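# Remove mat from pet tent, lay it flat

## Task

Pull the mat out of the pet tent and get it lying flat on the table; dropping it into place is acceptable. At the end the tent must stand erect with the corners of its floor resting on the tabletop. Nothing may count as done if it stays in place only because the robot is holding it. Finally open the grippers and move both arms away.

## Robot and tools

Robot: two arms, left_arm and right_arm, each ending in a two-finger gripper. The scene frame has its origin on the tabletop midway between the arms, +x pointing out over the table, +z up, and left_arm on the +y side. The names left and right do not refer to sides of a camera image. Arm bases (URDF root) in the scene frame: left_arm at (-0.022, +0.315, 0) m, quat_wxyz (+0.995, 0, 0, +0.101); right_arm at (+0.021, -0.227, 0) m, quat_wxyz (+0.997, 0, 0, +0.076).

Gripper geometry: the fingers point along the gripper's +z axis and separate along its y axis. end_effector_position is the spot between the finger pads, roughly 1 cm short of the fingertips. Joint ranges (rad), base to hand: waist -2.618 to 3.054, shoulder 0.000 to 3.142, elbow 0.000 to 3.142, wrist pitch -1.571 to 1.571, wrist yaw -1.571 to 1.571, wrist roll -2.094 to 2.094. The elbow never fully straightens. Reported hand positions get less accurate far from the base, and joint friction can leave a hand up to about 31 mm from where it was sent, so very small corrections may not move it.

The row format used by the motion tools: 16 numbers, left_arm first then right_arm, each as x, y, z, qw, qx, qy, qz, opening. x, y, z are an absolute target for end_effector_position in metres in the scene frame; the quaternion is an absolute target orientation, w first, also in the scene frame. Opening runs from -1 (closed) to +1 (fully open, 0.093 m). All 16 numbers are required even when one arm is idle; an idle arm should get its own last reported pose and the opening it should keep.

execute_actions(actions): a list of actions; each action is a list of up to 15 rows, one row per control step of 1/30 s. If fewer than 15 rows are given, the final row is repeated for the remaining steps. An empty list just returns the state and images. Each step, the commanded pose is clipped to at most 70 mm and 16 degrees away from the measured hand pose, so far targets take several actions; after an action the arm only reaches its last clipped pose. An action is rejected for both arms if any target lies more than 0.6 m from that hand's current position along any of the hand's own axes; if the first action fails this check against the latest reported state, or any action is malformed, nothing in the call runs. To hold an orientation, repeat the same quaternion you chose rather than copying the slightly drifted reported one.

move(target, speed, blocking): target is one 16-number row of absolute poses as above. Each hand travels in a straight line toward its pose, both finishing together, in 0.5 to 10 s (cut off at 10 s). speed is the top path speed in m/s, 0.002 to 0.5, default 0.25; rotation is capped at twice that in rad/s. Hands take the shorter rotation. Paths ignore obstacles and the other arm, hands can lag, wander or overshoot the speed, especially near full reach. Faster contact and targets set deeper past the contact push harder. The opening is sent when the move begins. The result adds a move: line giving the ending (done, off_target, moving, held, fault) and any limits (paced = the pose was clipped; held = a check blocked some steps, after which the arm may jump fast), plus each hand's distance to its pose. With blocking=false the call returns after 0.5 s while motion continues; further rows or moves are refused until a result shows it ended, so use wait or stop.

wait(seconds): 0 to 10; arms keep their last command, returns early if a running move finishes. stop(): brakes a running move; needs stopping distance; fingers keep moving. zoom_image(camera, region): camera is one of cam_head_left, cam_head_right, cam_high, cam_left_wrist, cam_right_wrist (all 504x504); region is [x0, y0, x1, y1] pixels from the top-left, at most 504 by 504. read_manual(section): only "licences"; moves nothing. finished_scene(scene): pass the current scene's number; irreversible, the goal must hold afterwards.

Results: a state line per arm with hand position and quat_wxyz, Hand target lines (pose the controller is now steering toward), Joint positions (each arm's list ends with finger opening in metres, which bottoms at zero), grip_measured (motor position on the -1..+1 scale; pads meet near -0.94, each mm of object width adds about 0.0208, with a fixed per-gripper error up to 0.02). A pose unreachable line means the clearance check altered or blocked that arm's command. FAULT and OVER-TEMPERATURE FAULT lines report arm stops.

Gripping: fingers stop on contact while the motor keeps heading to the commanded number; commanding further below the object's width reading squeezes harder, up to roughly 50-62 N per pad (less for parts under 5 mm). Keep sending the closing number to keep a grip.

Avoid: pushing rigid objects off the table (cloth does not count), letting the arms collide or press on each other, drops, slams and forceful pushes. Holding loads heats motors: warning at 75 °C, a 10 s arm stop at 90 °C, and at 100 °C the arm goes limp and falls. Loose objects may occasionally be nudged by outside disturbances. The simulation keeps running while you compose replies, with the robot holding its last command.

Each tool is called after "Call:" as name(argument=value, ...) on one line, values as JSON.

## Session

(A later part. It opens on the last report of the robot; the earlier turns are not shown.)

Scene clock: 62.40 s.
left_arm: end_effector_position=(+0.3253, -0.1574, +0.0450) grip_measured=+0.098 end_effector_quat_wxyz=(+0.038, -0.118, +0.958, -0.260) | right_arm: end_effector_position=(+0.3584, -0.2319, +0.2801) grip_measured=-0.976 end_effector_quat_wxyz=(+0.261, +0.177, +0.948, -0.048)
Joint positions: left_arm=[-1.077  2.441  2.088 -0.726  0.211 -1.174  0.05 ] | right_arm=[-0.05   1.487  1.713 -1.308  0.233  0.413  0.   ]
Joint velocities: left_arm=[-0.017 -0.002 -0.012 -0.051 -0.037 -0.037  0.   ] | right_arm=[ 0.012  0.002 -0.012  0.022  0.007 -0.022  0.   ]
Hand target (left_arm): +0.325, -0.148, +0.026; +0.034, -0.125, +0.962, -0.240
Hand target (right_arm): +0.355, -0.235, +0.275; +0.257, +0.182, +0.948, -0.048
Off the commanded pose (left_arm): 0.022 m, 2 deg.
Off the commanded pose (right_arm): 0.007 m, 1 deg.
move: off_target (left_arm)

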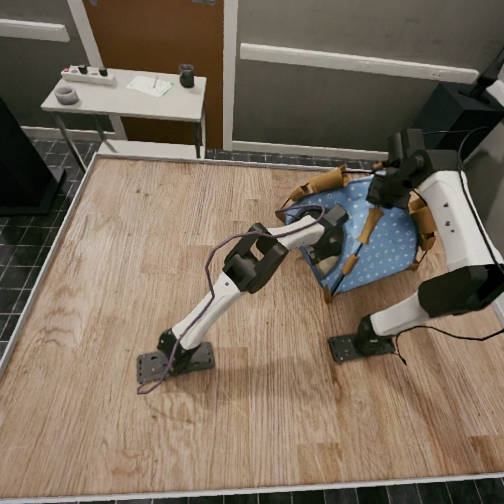

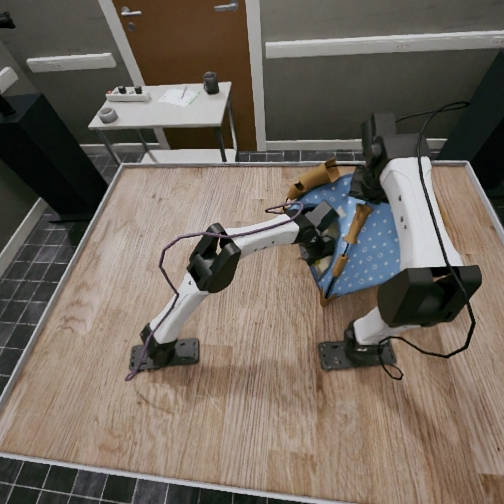

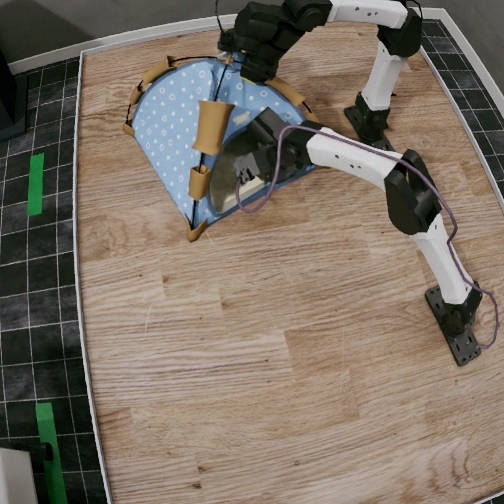

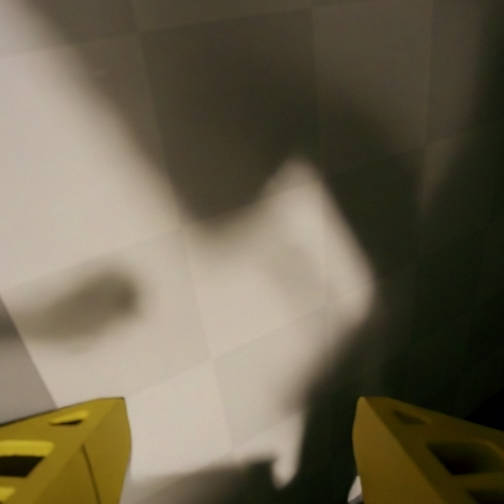

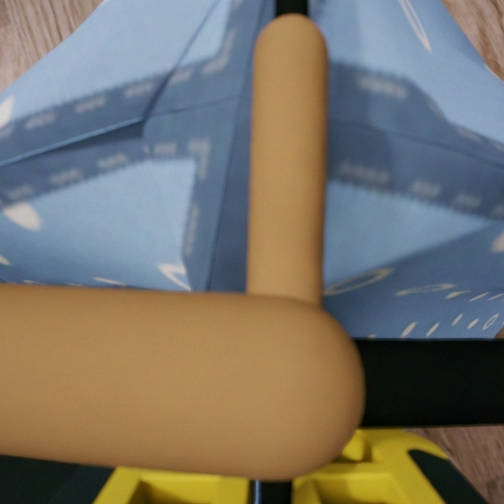

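Call:
move(target=[0.33,-0.185,0.02,0.035,-0.125,0.962,-0.24,0.1,0.355,-0.235,0.275,0.256,0.181,0.945,-0.048,-1], speed=0.05)

Call:
move(target=[0.325,-0.165,0.08,0.025,-0.127,0.975,-0.18,-0.2,0.355,-0.235,0.275,0.256,0.181,0.945,-0.048,-1], speed=0.08)

Call:
move(target=[0.322,-0.135,0.045,0.025,-0.127,0.975,-0.18,-0.2,0.355,-0.235,0.275,0.256,0.181,0.945,-0.048,-1], speed=0.05)

Scene clock: 66.90 s.
left_arm: end_effector_position=(+0.3368, -0.1850, +0.0449) grip_measured=+0.098 end_effector_quat_wxyz=(+0.045, -0.123, +0.955, -0.265) | right_arm: end_effector_position=(+0.3584, -0.2319, +0.2801) grip_measured=-0.976 end_effector_quat_wxyz=(+0.261, +0.177, +0.948, -0.048)
Joint positions: left_arm=[-1.097  2.59   2.357 -0.825  0.192 -1.202  0.05 ] | right_arm=[-0.05   1.487  1.713 -1.308  0.233  0.413  0.   ]
Joint velocities: left_arm=[ 0.007  0.002  0.042 -0.037  0.007 -0.037 -0.002] | right_arm=[-0.002  0.012  0.002 -0.022  0.007 -0.051  0.   ]
Hand target (left_arm): +0.330, -0.184, +0.020; +0.036, -0.125, +0.962, -0.241
Hand target (right_arm): +0.355, -0.235, +0.275; +0.257, +0.182, +0.948, -0.048
Off the commanded pose (left_arm): 0.026 m, 3 deg.
Off the commanded pose (right_arm): 0.007 m, 1 deg.
move: off_target (left_arm)

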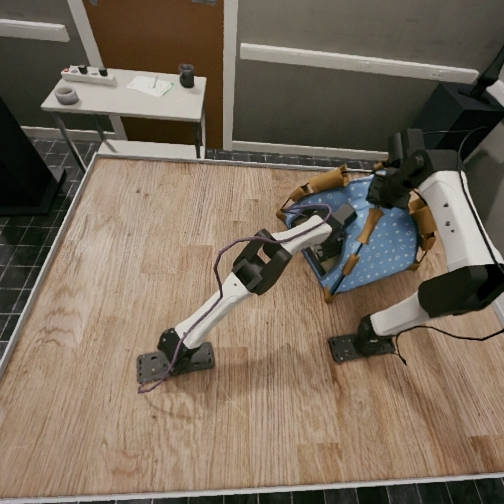

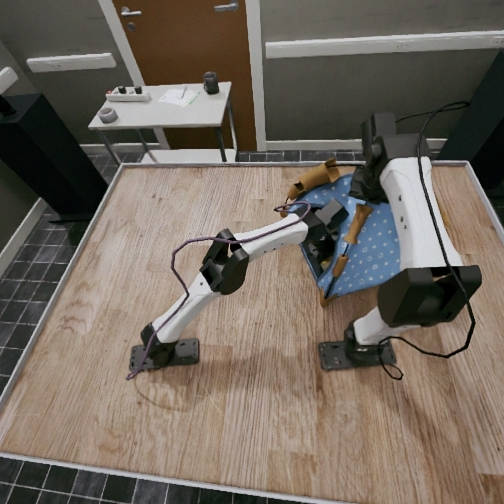

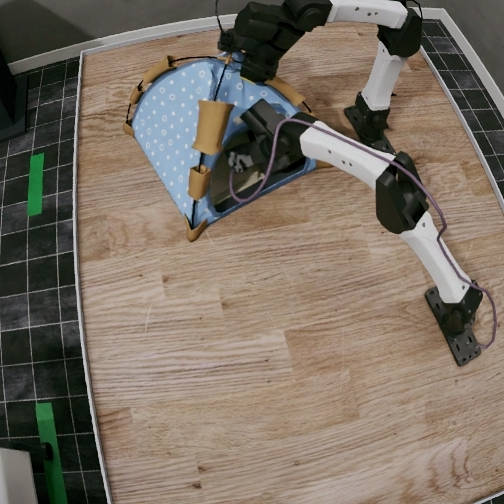

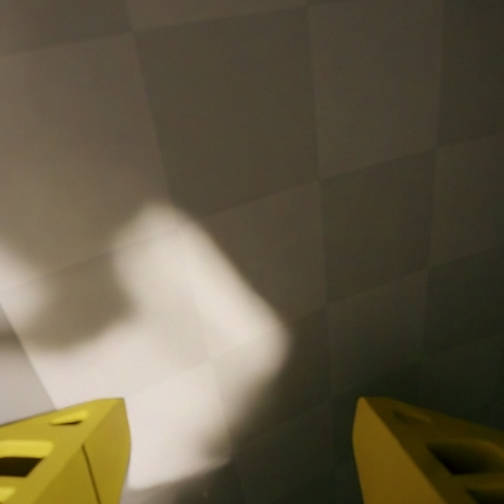

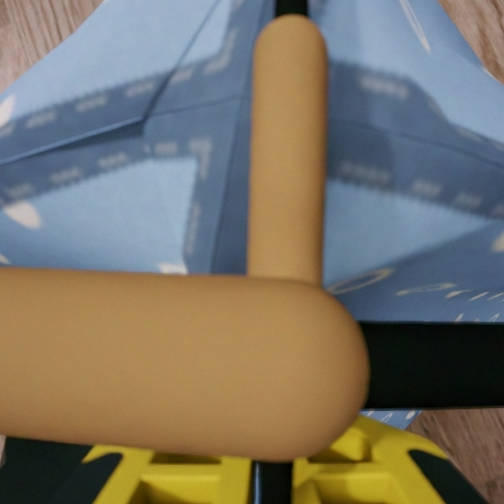

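Scene clock: 68.63 s.
left_arm: end_effector_position=(+0.3261, -0.1594, +0.0755) grip_measured=-0.199 end_effector_quat_wxyz=(+0.029, -0.134, +0.971, -0.194) | right_arm: end_effector_position=(+0.3584, -0.2319, +0.2801) grip_measured=-0.976 end_effector_quat_wxyz=(+0.261, +0.177, +0.948, -0.048)
Joint positions: left_arm=[-1.097  2.747  2.85  -1.306  0.146 -1.197  0.036] | right_arm=[-0.05   1.487  1.713 -1.308  0.233  0.413  0.   ]
Joint velocities: left_arm=[-0.007 -0.002  0.012  0.022 -0.051  0.022  0.   ] | right_arm=[ 0.002  0.017 -0.002  0.007 -0.037 -0.007  0.   ]
Hand target (left_arm): +0.323, -0.164, +0.079; +0.035, -0.127, +0.971, -0.197
Hand target (right_arm): +0.355, -0.235, +0.275; +0.257, +0.182, +0.948, -0.048
Off the commanded pose (left_arm): 0.007 m, 2 deg.
Off the commanded pose (right_arm): 0.007 m, 1 deg.
elbow stopped short (left arm): the move would have taken joint 3 (elbow) straighter than the controller allows; a more bent joint 3 avoids this.
move: done

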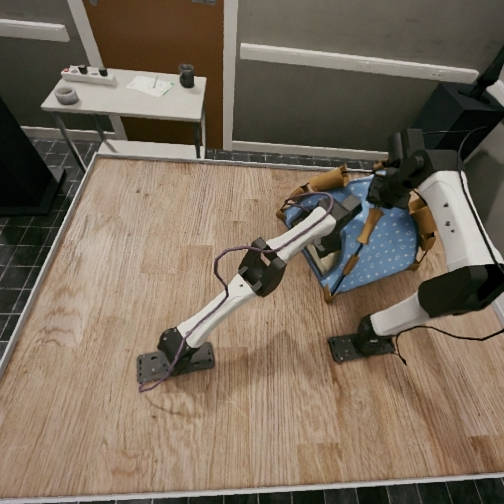

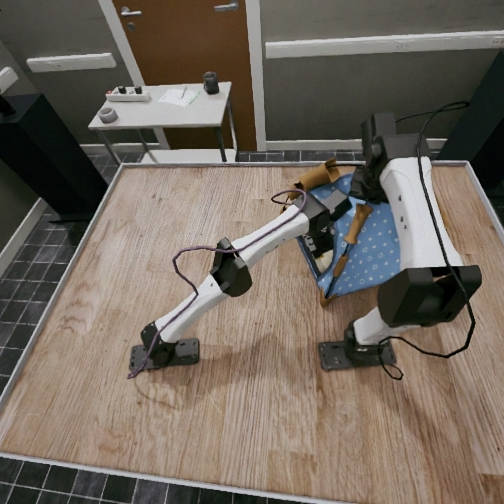

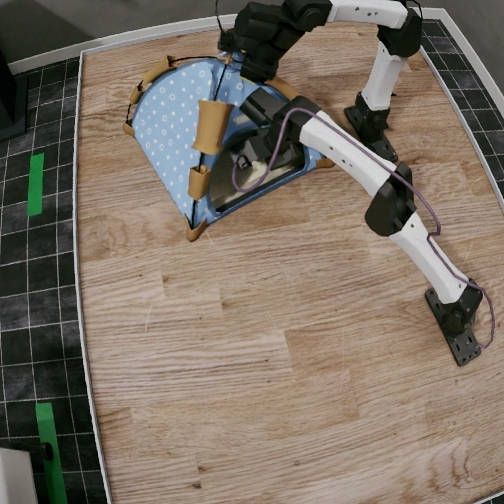

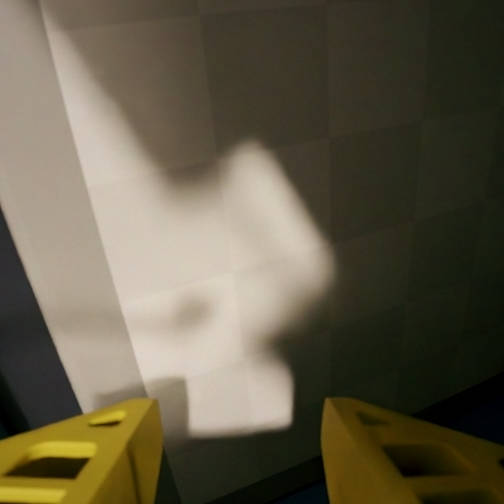

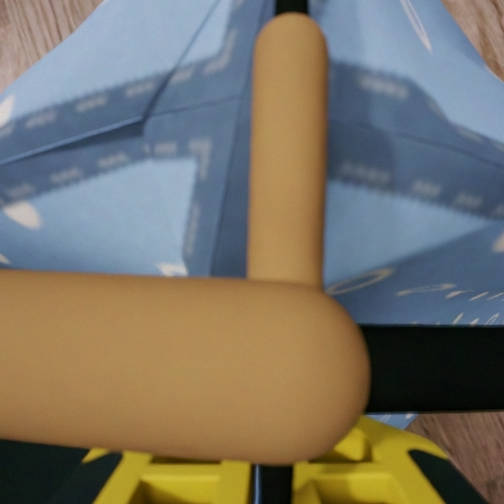

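Scene clock: 70.10 s.
left_arm: end_effector_position=(+0.3192, -0.1379, +0.0344) grip_measured=-0.199 end_effector_quat_wxyz=(+0.019, -0.127, +0.977, -0.169) | right_arm: end_effector_position=(+0.3584, -0.2319, +0.2801) grip_measured=-0.976 end_effector_quat_wxyz=(+0.261, +0.177, +0.948, -0.048)
Joint positions: left_arm=[-1.083  2.56   2.34  -1.041  0.146 -1.163  0.036] | right_arm=[-0.05   1.487  1.713 -1.308  0.233  0.413  0.   ]
Joint velocities: left_arm=[ 0.002 -0.002 -0.012 -0.051 -0.022 -0.007  0.   ] | right_arm=[-0.012  0.007 -0.012  0.007  0.037  0.022  0.   ]
Hand target (left_arm): +0.322, -0.136, +0.045; +0.025, -0.127, +0.975, -0.179
Hand target (right_arm): +0.355, -0.235, +0.275; +0.257, +0.182, +0.948, -0.048
Off the commanded pose (left_arm): 0.011 m, 1 deg.
Off the commanded pose (right_arm): 0.007 m, 1 deg.
move: off_target (left_arm)

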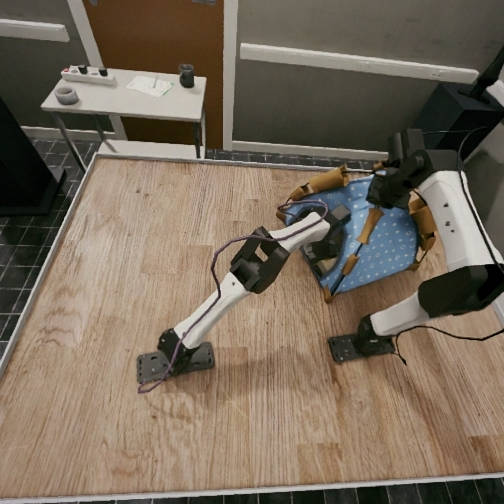

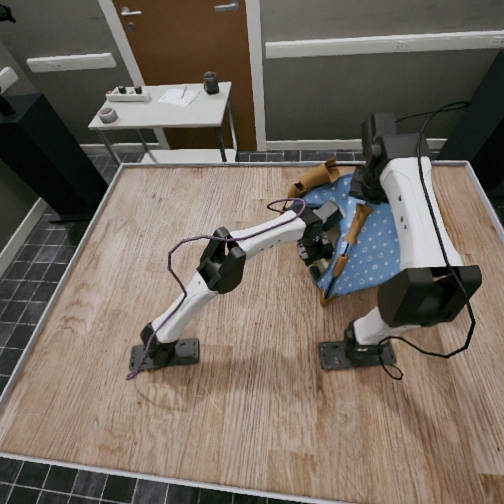

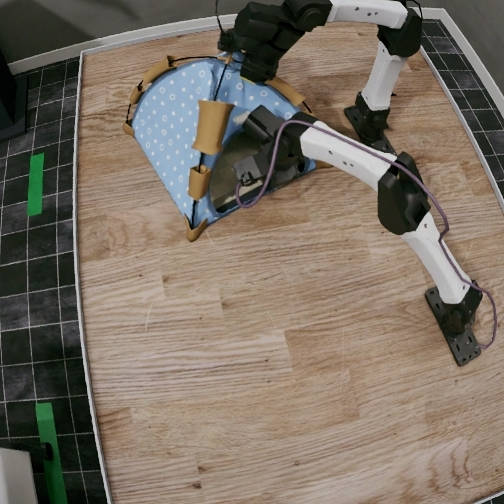

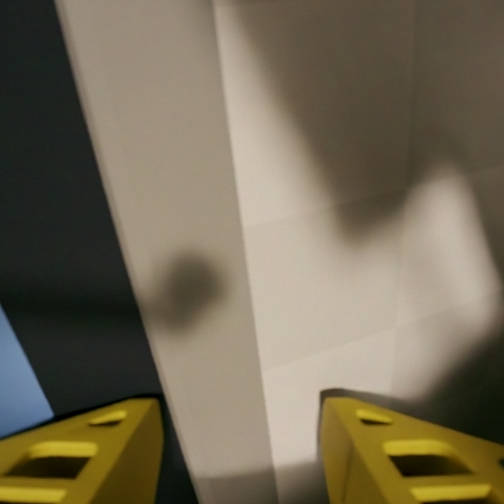

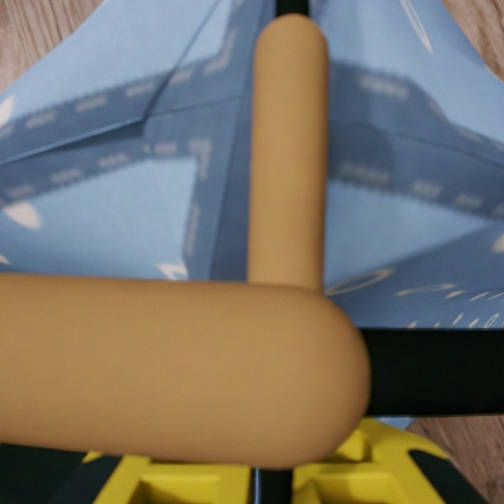

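In the gap.

Call:
move(target=[0.32,-0.14,0.0,0.04,-0.122,0.95,-0.28,-0.2,0.355,-0.235,0.275,0.256,0.181,0.945,-0.048,-1], speed=0.05)

Call:
move(target=[0.325,-0.165,0.005,0.05,-0.12,0.93,-0.34,-0.2,0.355,-0.235,0.275,0.256,0.181,0.945,-0.048,-1], speed=0.05)

Call:
move(target=[0.325,-0.165,0.005,0.05,-0.12,0.93,-0.34,-1,0.355,-0.235,0.275,0.256,0.181,0.945,-0.048,-1])

Call:
move(target=[0.31,-0.11,0.085,0.05,-0.12,0.93,-0.34,-1,0.355,-0.235,0.275,0.256,0.181,0.945,-0.048,-1], speed=0.1)

Scene clock: 77.23 s.
left_arm: end_effector_position=(+0.3239, -0.1464, +0.0330) grip_measured=-0.199 end_effector_quat_wxyz=(+0.046, -0.118, +0.946, -0.297) | right_arm: end_effector_position=(+0.3600, -0.2343, +0.2811) grip_measured=-0.976 end_effector_quat_wxyz=(+0.265, +0.181, +0.946, -0.048)
Joint positions: left_arm=[-1.057  2.347  1.832 -0.489  0.245 -1.175  0.036] | right_arm=[-0.056  1.487  1.713 -1.3    0.235  0.413  0.   ]
Joint velocities: left_arm=[-0.007  0.007  0.007  0.095 -0.037 -0.037 -0.001] | right_arm=[ 0.007  0.002 -0.007 -0.051  0.066  0.051  0.   ]
Hand target (left_arm): +0.320, -0.140, +0.002; +0.039, -0.123, +0.951, -0.280
Hand target (right_arm): +0.355, -0.235, +0.275; +0.257, +0.182, +0.948, -0.048
Off the commanded pose (left_arm): 0.034 m, 2 deg.
Off the commanded pose (right_arm): 0.008 m, 1 deg.
move: off_target (left_arm)

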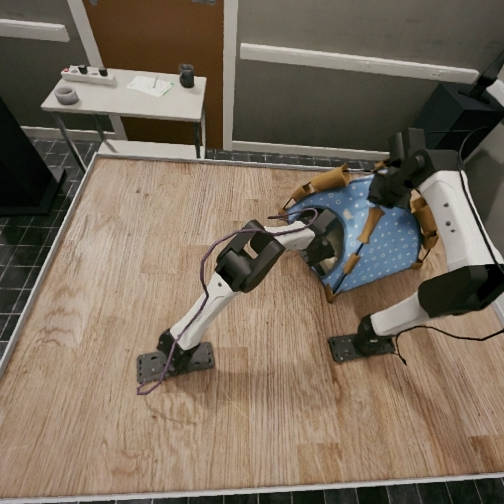

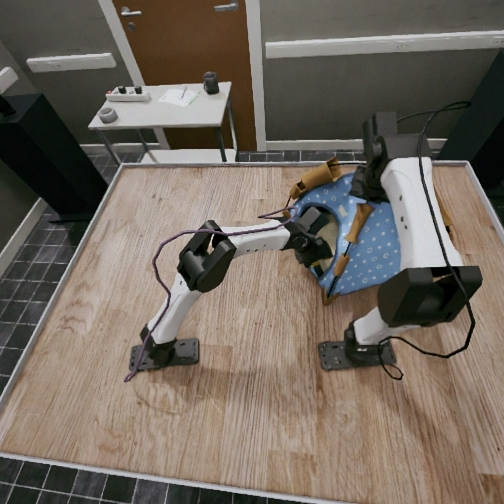

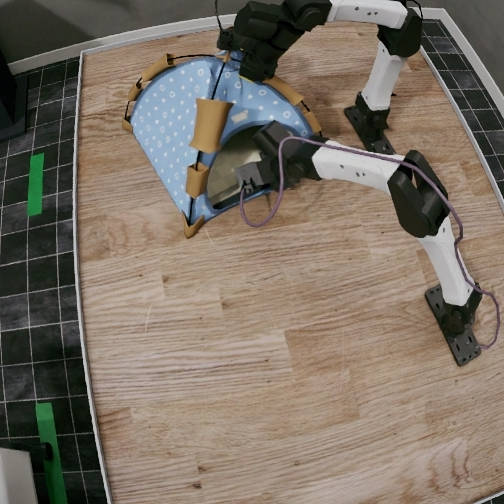

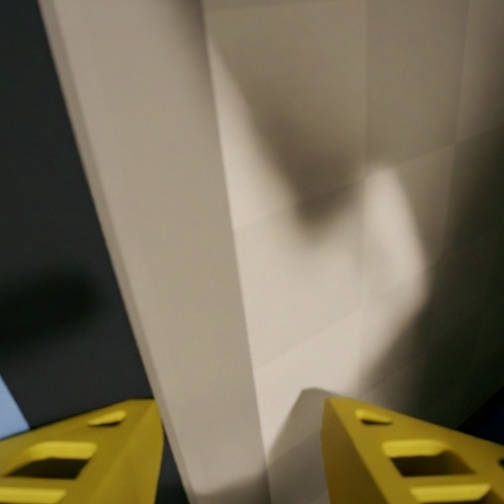

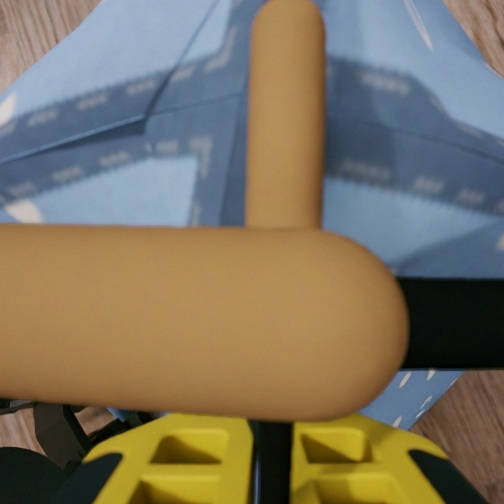

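Scene clock: 78.60 s.
left_arm: end_effector_position=(+0.3363, -0.1674, +0.0372) grip_measured=-0.199 end_effector_quat_wxyz=(+0.066, -0.119, +0.923, -0.361) | right_arm: end_effector_position=(+0.3600, -0.2347, +0.2811) grip_measured=-0.976 end_effector_quat_wxyz=(+0.265, +0.181, +0.946, -0.050)
Joint positions: left_arm=[-1.057  2.359  1.782 -0.285  0.273 -1.214  0.036] | right_arm=[-0.056  1.487  1.713 -1.3    0.238  0.413  0.   ]
Joint velocities: left_arm=[ 0.002  0.002 -0.007 -0.007  0.022  0.022 -0.001] | right_arm=[-0.012 -0.017  0.007 -0.007 -0.037 -0.051  0.   ]
Hand target (left_arm): +0.325, -0.164, +0.006; +0.050, -0.121, +0.931, -0.340
Hand target (right_arm): +0.355, -0.235, +0.275; +0.257, +0.182, +0.948, -0.048
Off the commanded pose (left_arm): 0.034 m, 3 deg.
Off the commanded pose (right_arm): 0.008 m, 1 deg.
move: off_target (left_arm)

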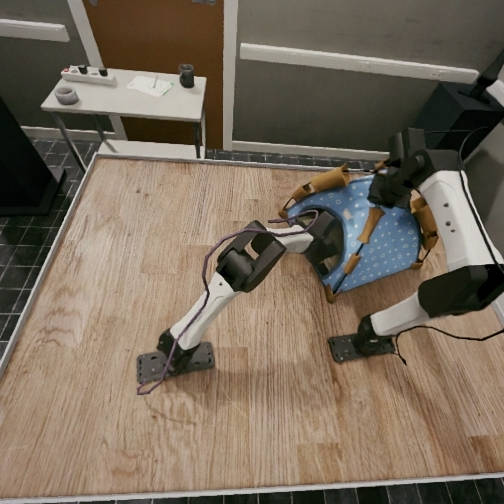

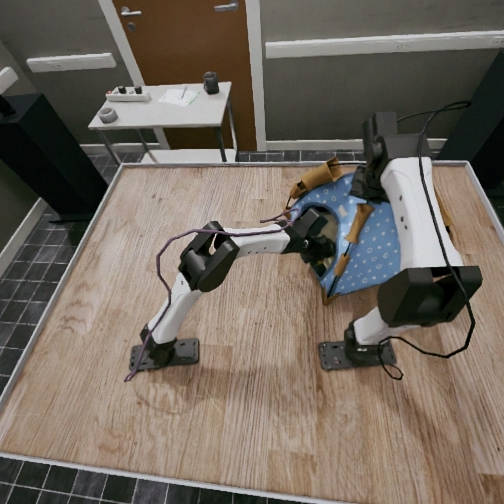

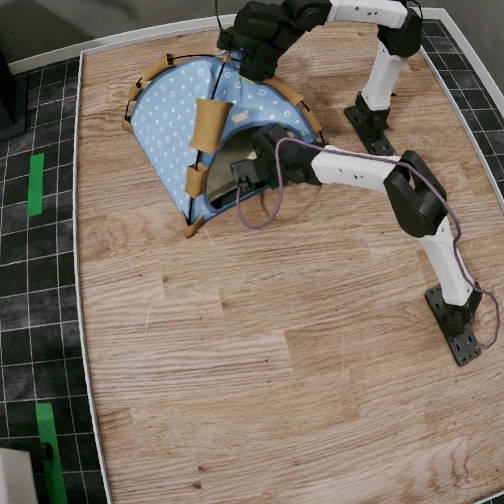

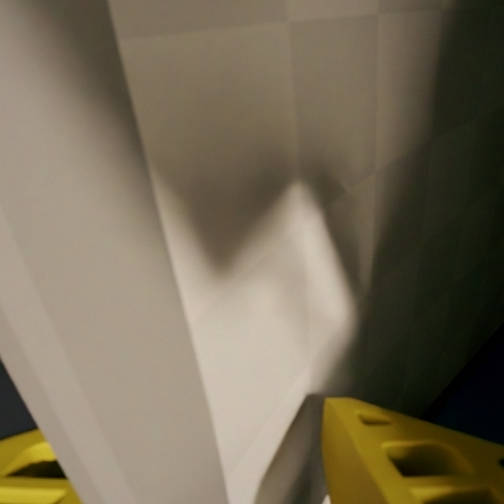

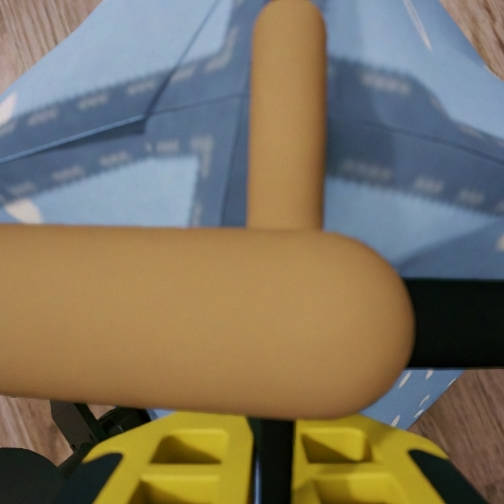

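Scene clock: 79.30 s.
left_arm: end_effector_position=(+0.3372, -0.1685, +0.0341) grip_measured=-0.950 end_effector_quat_wxyz=(+0.067, -0.119, +0.922, -0.362) | right_arm: end_effector_position=(+0.3599, -0.2348, +0.2811) grip_measured=-0.976 end_effector_quat_wxyz=(+0.265, +0.181, +0.946, -0.050)
Joint positions: left_arm=[-1.057  2.367  1.782 -0.273  0.273 -1.214  0.   ] | right_arm=[-0.056  1.487  1.713 -1.3    0.238  0.413  0.   ]
Joint velocities: left_arm=[-0.022 -0.002  0.002 -0.007  0.022  0.037  0.   ] | right_arm=[ 0.002  0.027 -0.012 -0.037 -0.007  0.066  0.   ]
Hand target (left_arm): +0.325, -0.165, +0.005; +0.050, -0.120, +0.931, -0.340
Hand target (right_arm): +0.355, -0.235, +0.275; +0.257, +0.182, +0.948, -0.048
Off the commanded pose (left_arm): 0.032 m, 3 deg.
Off the commanded pose (right_arm): 0.008 m, 1 deg.
move: off_target (left_arm)

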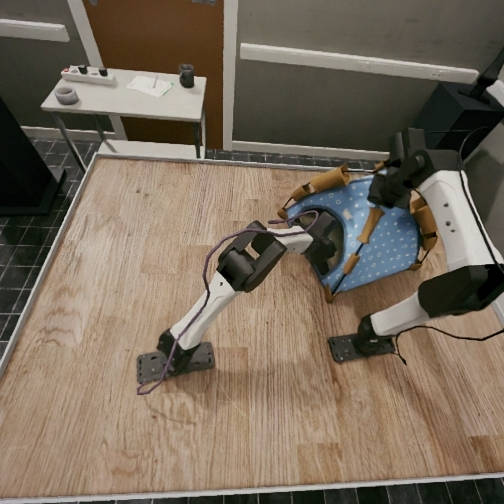

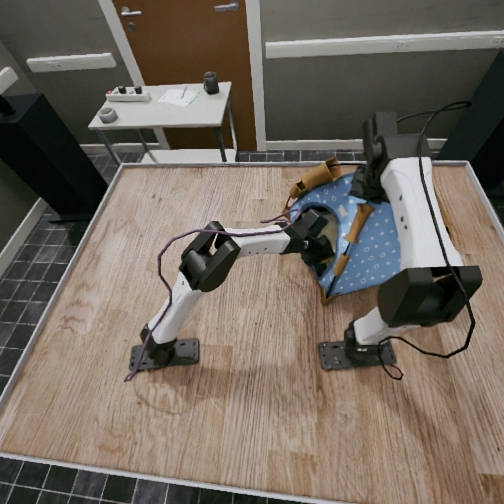

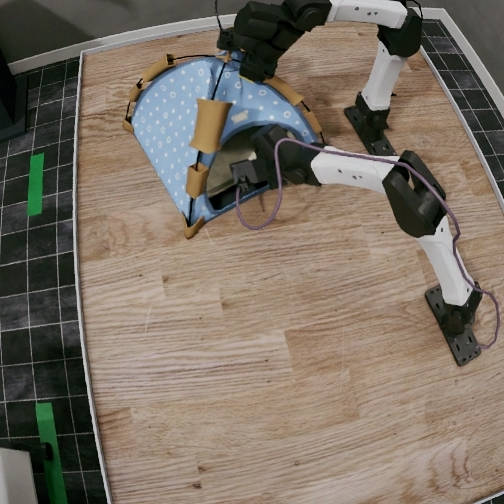

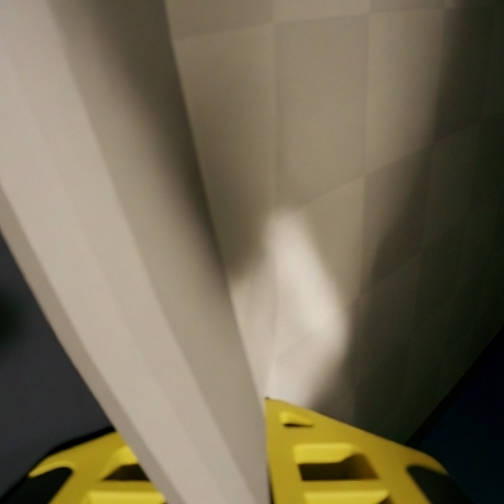

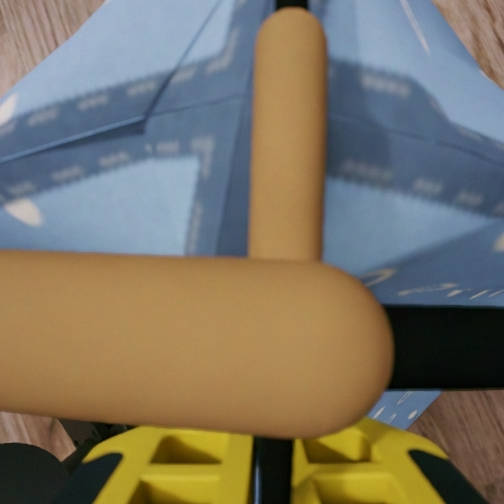

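Scene clock: 80.63 s.
left_arm: end_effector_position=(+0.3105, -0.1178, +0.0770) grip_measured=-0.950 end_effector_quat_wxyz=(+0.051, -0.119, +0.932, -0.339) | right_arm: end_effector_position=(+0.3596, -0.2329, +0.2805) grip_measured=-0.976 end_effector_quat_wxyz=(+0.263, +0.180, +0.947, -0.045)
Joint positions: left_arm=[-1.026  2.132  1.602 -0.397  0.297 -1.179  0.   ] | right_arm=[-0.056  1.487  1.713 -1.302  0.226  0.413  0.   ]
Joint velocities: left_arm=[ 0.002 -0.007 -0.007  0.007  0.007  0.051  0.   ] | right_arm=[-0.012 -0.012 -0.012 -0.037  0.007  0.022  0.   ]
Hand target (left_arm): +0.309, -0.110, +0.084; +0.051, -0.120, +0.931, -0.340
Hand target (right_arm): +0.355, -0.235, +0.275; +0.257, +0.181, +0.948, -0.048
Off the commanded pose (left_arm): 0.011 m, 0 deg.
Off the commanded pose (right_arm): 0.008 m, 1 deg.
move: off_target (left_arm)

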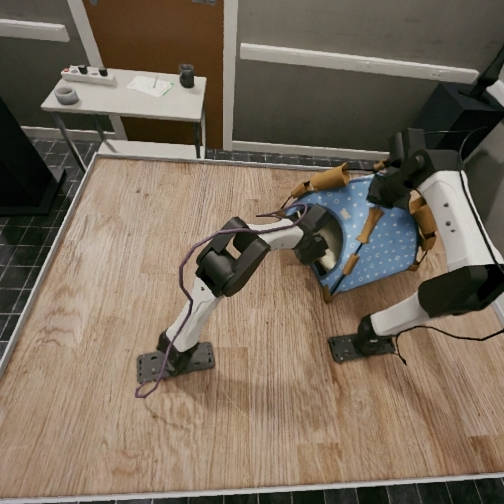

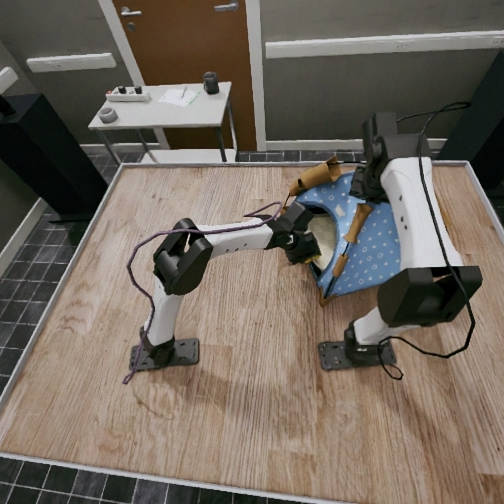

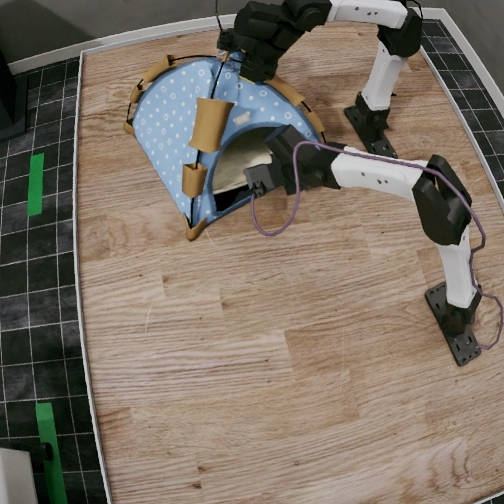

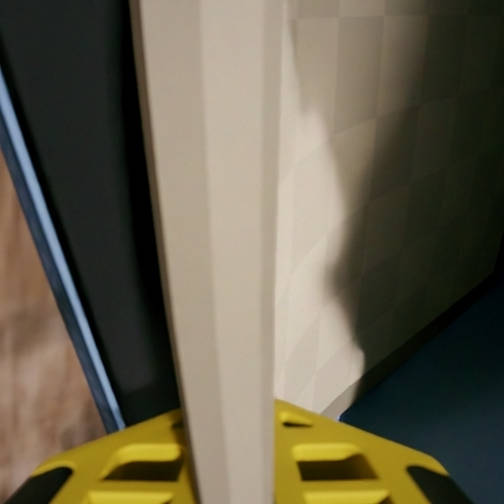

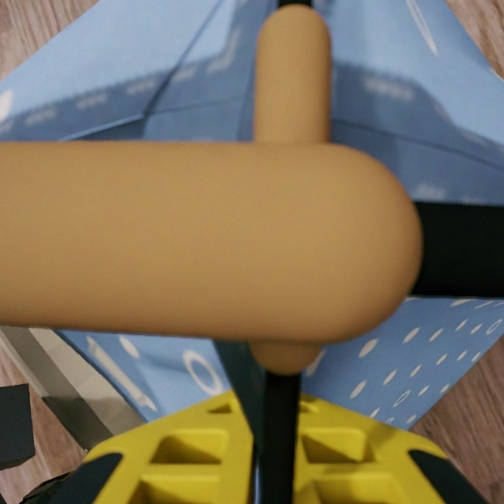

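The grip is off-centre toward the near side, so I'll pull with a +x bias.

Call:
move(target=[0.29,0.03,0.085,0.054,-0.117,0.898,-0.419,-1,0.355,-0.235,0.275,0.256,0.181,0.945,-0.048,-1], speed=0.1)

Call:
move(target=[0.27,0.2,0.085,0.054,-0.117,0.898,-0.419,-1,0.355,-0.235,0.275,0.256,0.181,0.945,-0.048,-1], speed=0.1)

Scene clock: 84.63 s.
left_arm: end_effector_position=(+0.2928, +0.0246, +0.0816) grip_measured=-0.950 end_effector_quat_wxyz=(+0.054, -0.116, +0.901, -0.414) | right_arm: end_effector_position=(+0.3584, -0.2307, +0.2794) grip_measured=-0.976 end_effector_quat_wxyz=(+0.259, +0.178, +0.949, -0.039)
Joint positions: left_arm=[-0.734  1.731  0.967 -0.115  0.564 -0.996  0.   ] | right_arm=[-0.056  1.487  1.713 -1.308  0.212  0.413  0.   ]
Joint velocities: left_arm=[-0.007 -0.012 -0.002  0.022  0.037  0.022  0.   ] | right_arm=[ 0.012  0.002 -0.012  0.037 -0.037 -0.022  0.   ]
Hand target (left_arm): +0.289, +0.031, +0.083; +0.055, -0.117, +0.900, -0.416
Hand target (right_arm): +0.355, -0.235, +0.275; +0.257, +0.181, +0.948, -0.048
Off the commanded pose (left_arm): 0.007 m, 1 deg.
Off the commanded pose (right_arm): 0.007 m, 1 deg.
move: done

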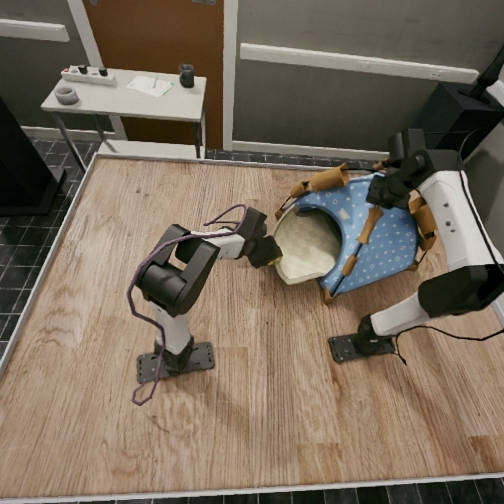

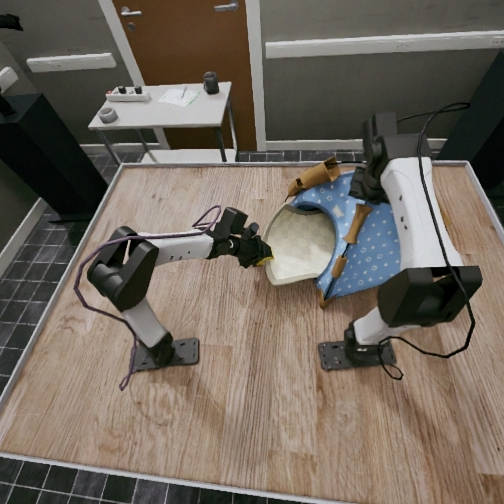

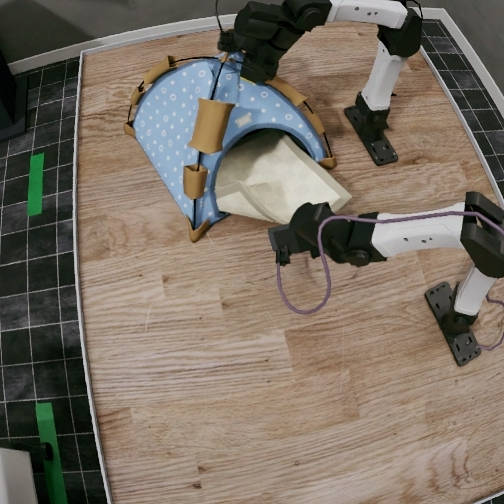

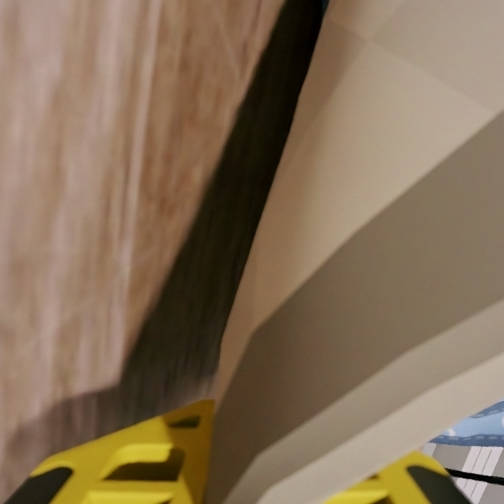

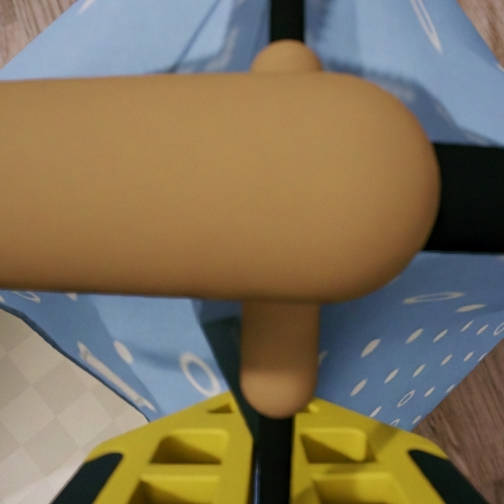

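Scene clock: 87.00 s.
left_arm: end_effector_position=(+0.2648, +0.2023, +0.0739) grip_measured=-0.950 end_effector_quat_wxyz=(+0.044, -0.119, +0.906, -0.404) | right_arm: end_effector_position=(+0.3586, -0.2298, +0.2794) grip_measured=-0.976 end_effector_quat_wxyz=(+0.259, +0.178, +0.949, -0.036)
Joint positions: left_arm=[-0.165  1.566  0.836 -0.62   0.815 -0.322  0.   ] | right_arm=[-0.056  1.487  1.713 -1.307  0.207  0.413  0.   ]
Joint velocities: left_arm=[-0.012 -0.007  0.022 -0.007 -0.037  0.022  0.   ] | right_arm=[-0.012 -0.012 -0.007  0.066  0.066 -0.007  0.   ]
Hand target (left_arm): +0.267, +0.203, +0.082; +0.053, -0.115, +0.903, -0.411
Hand target (right_arm): +0.355, -0.235, +0.275; +0.256, +0.181, +0.948, -0.048
Off the commanded pose (left_arm): 0.012 m, 2 deg.
Off the commanded pose (right_arm): 0.008 m, 1 deg.
move: off_target (left_arm)

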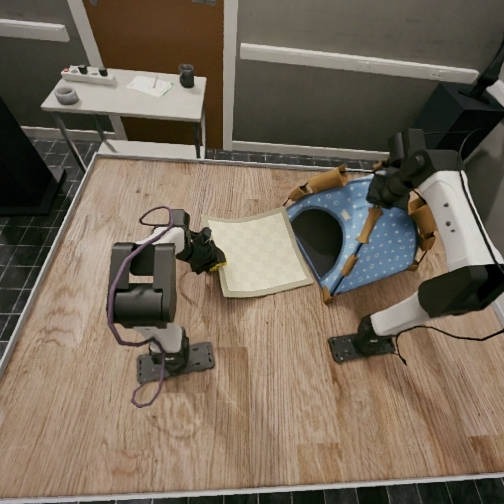

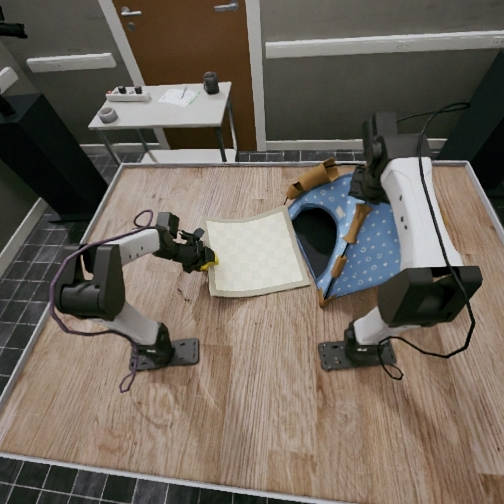

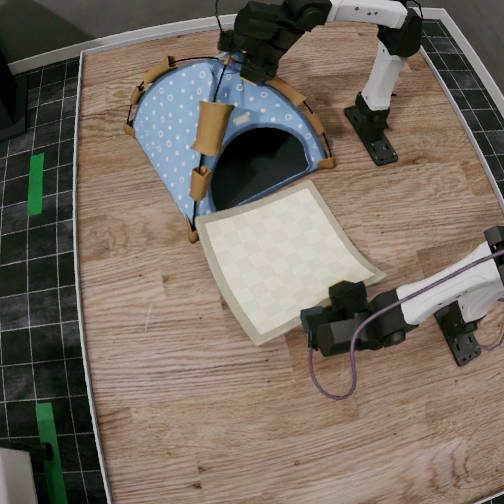

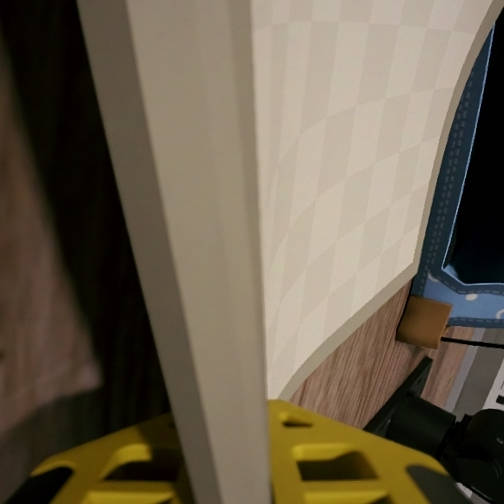

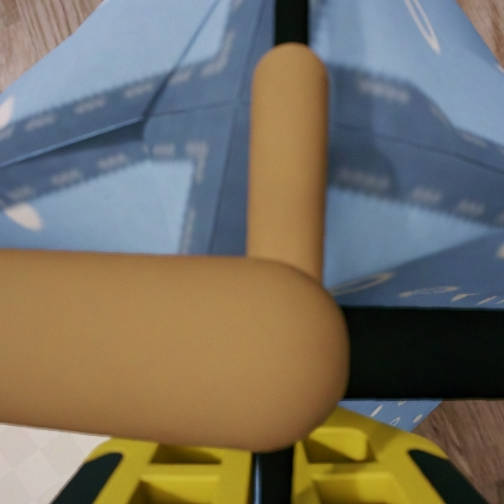

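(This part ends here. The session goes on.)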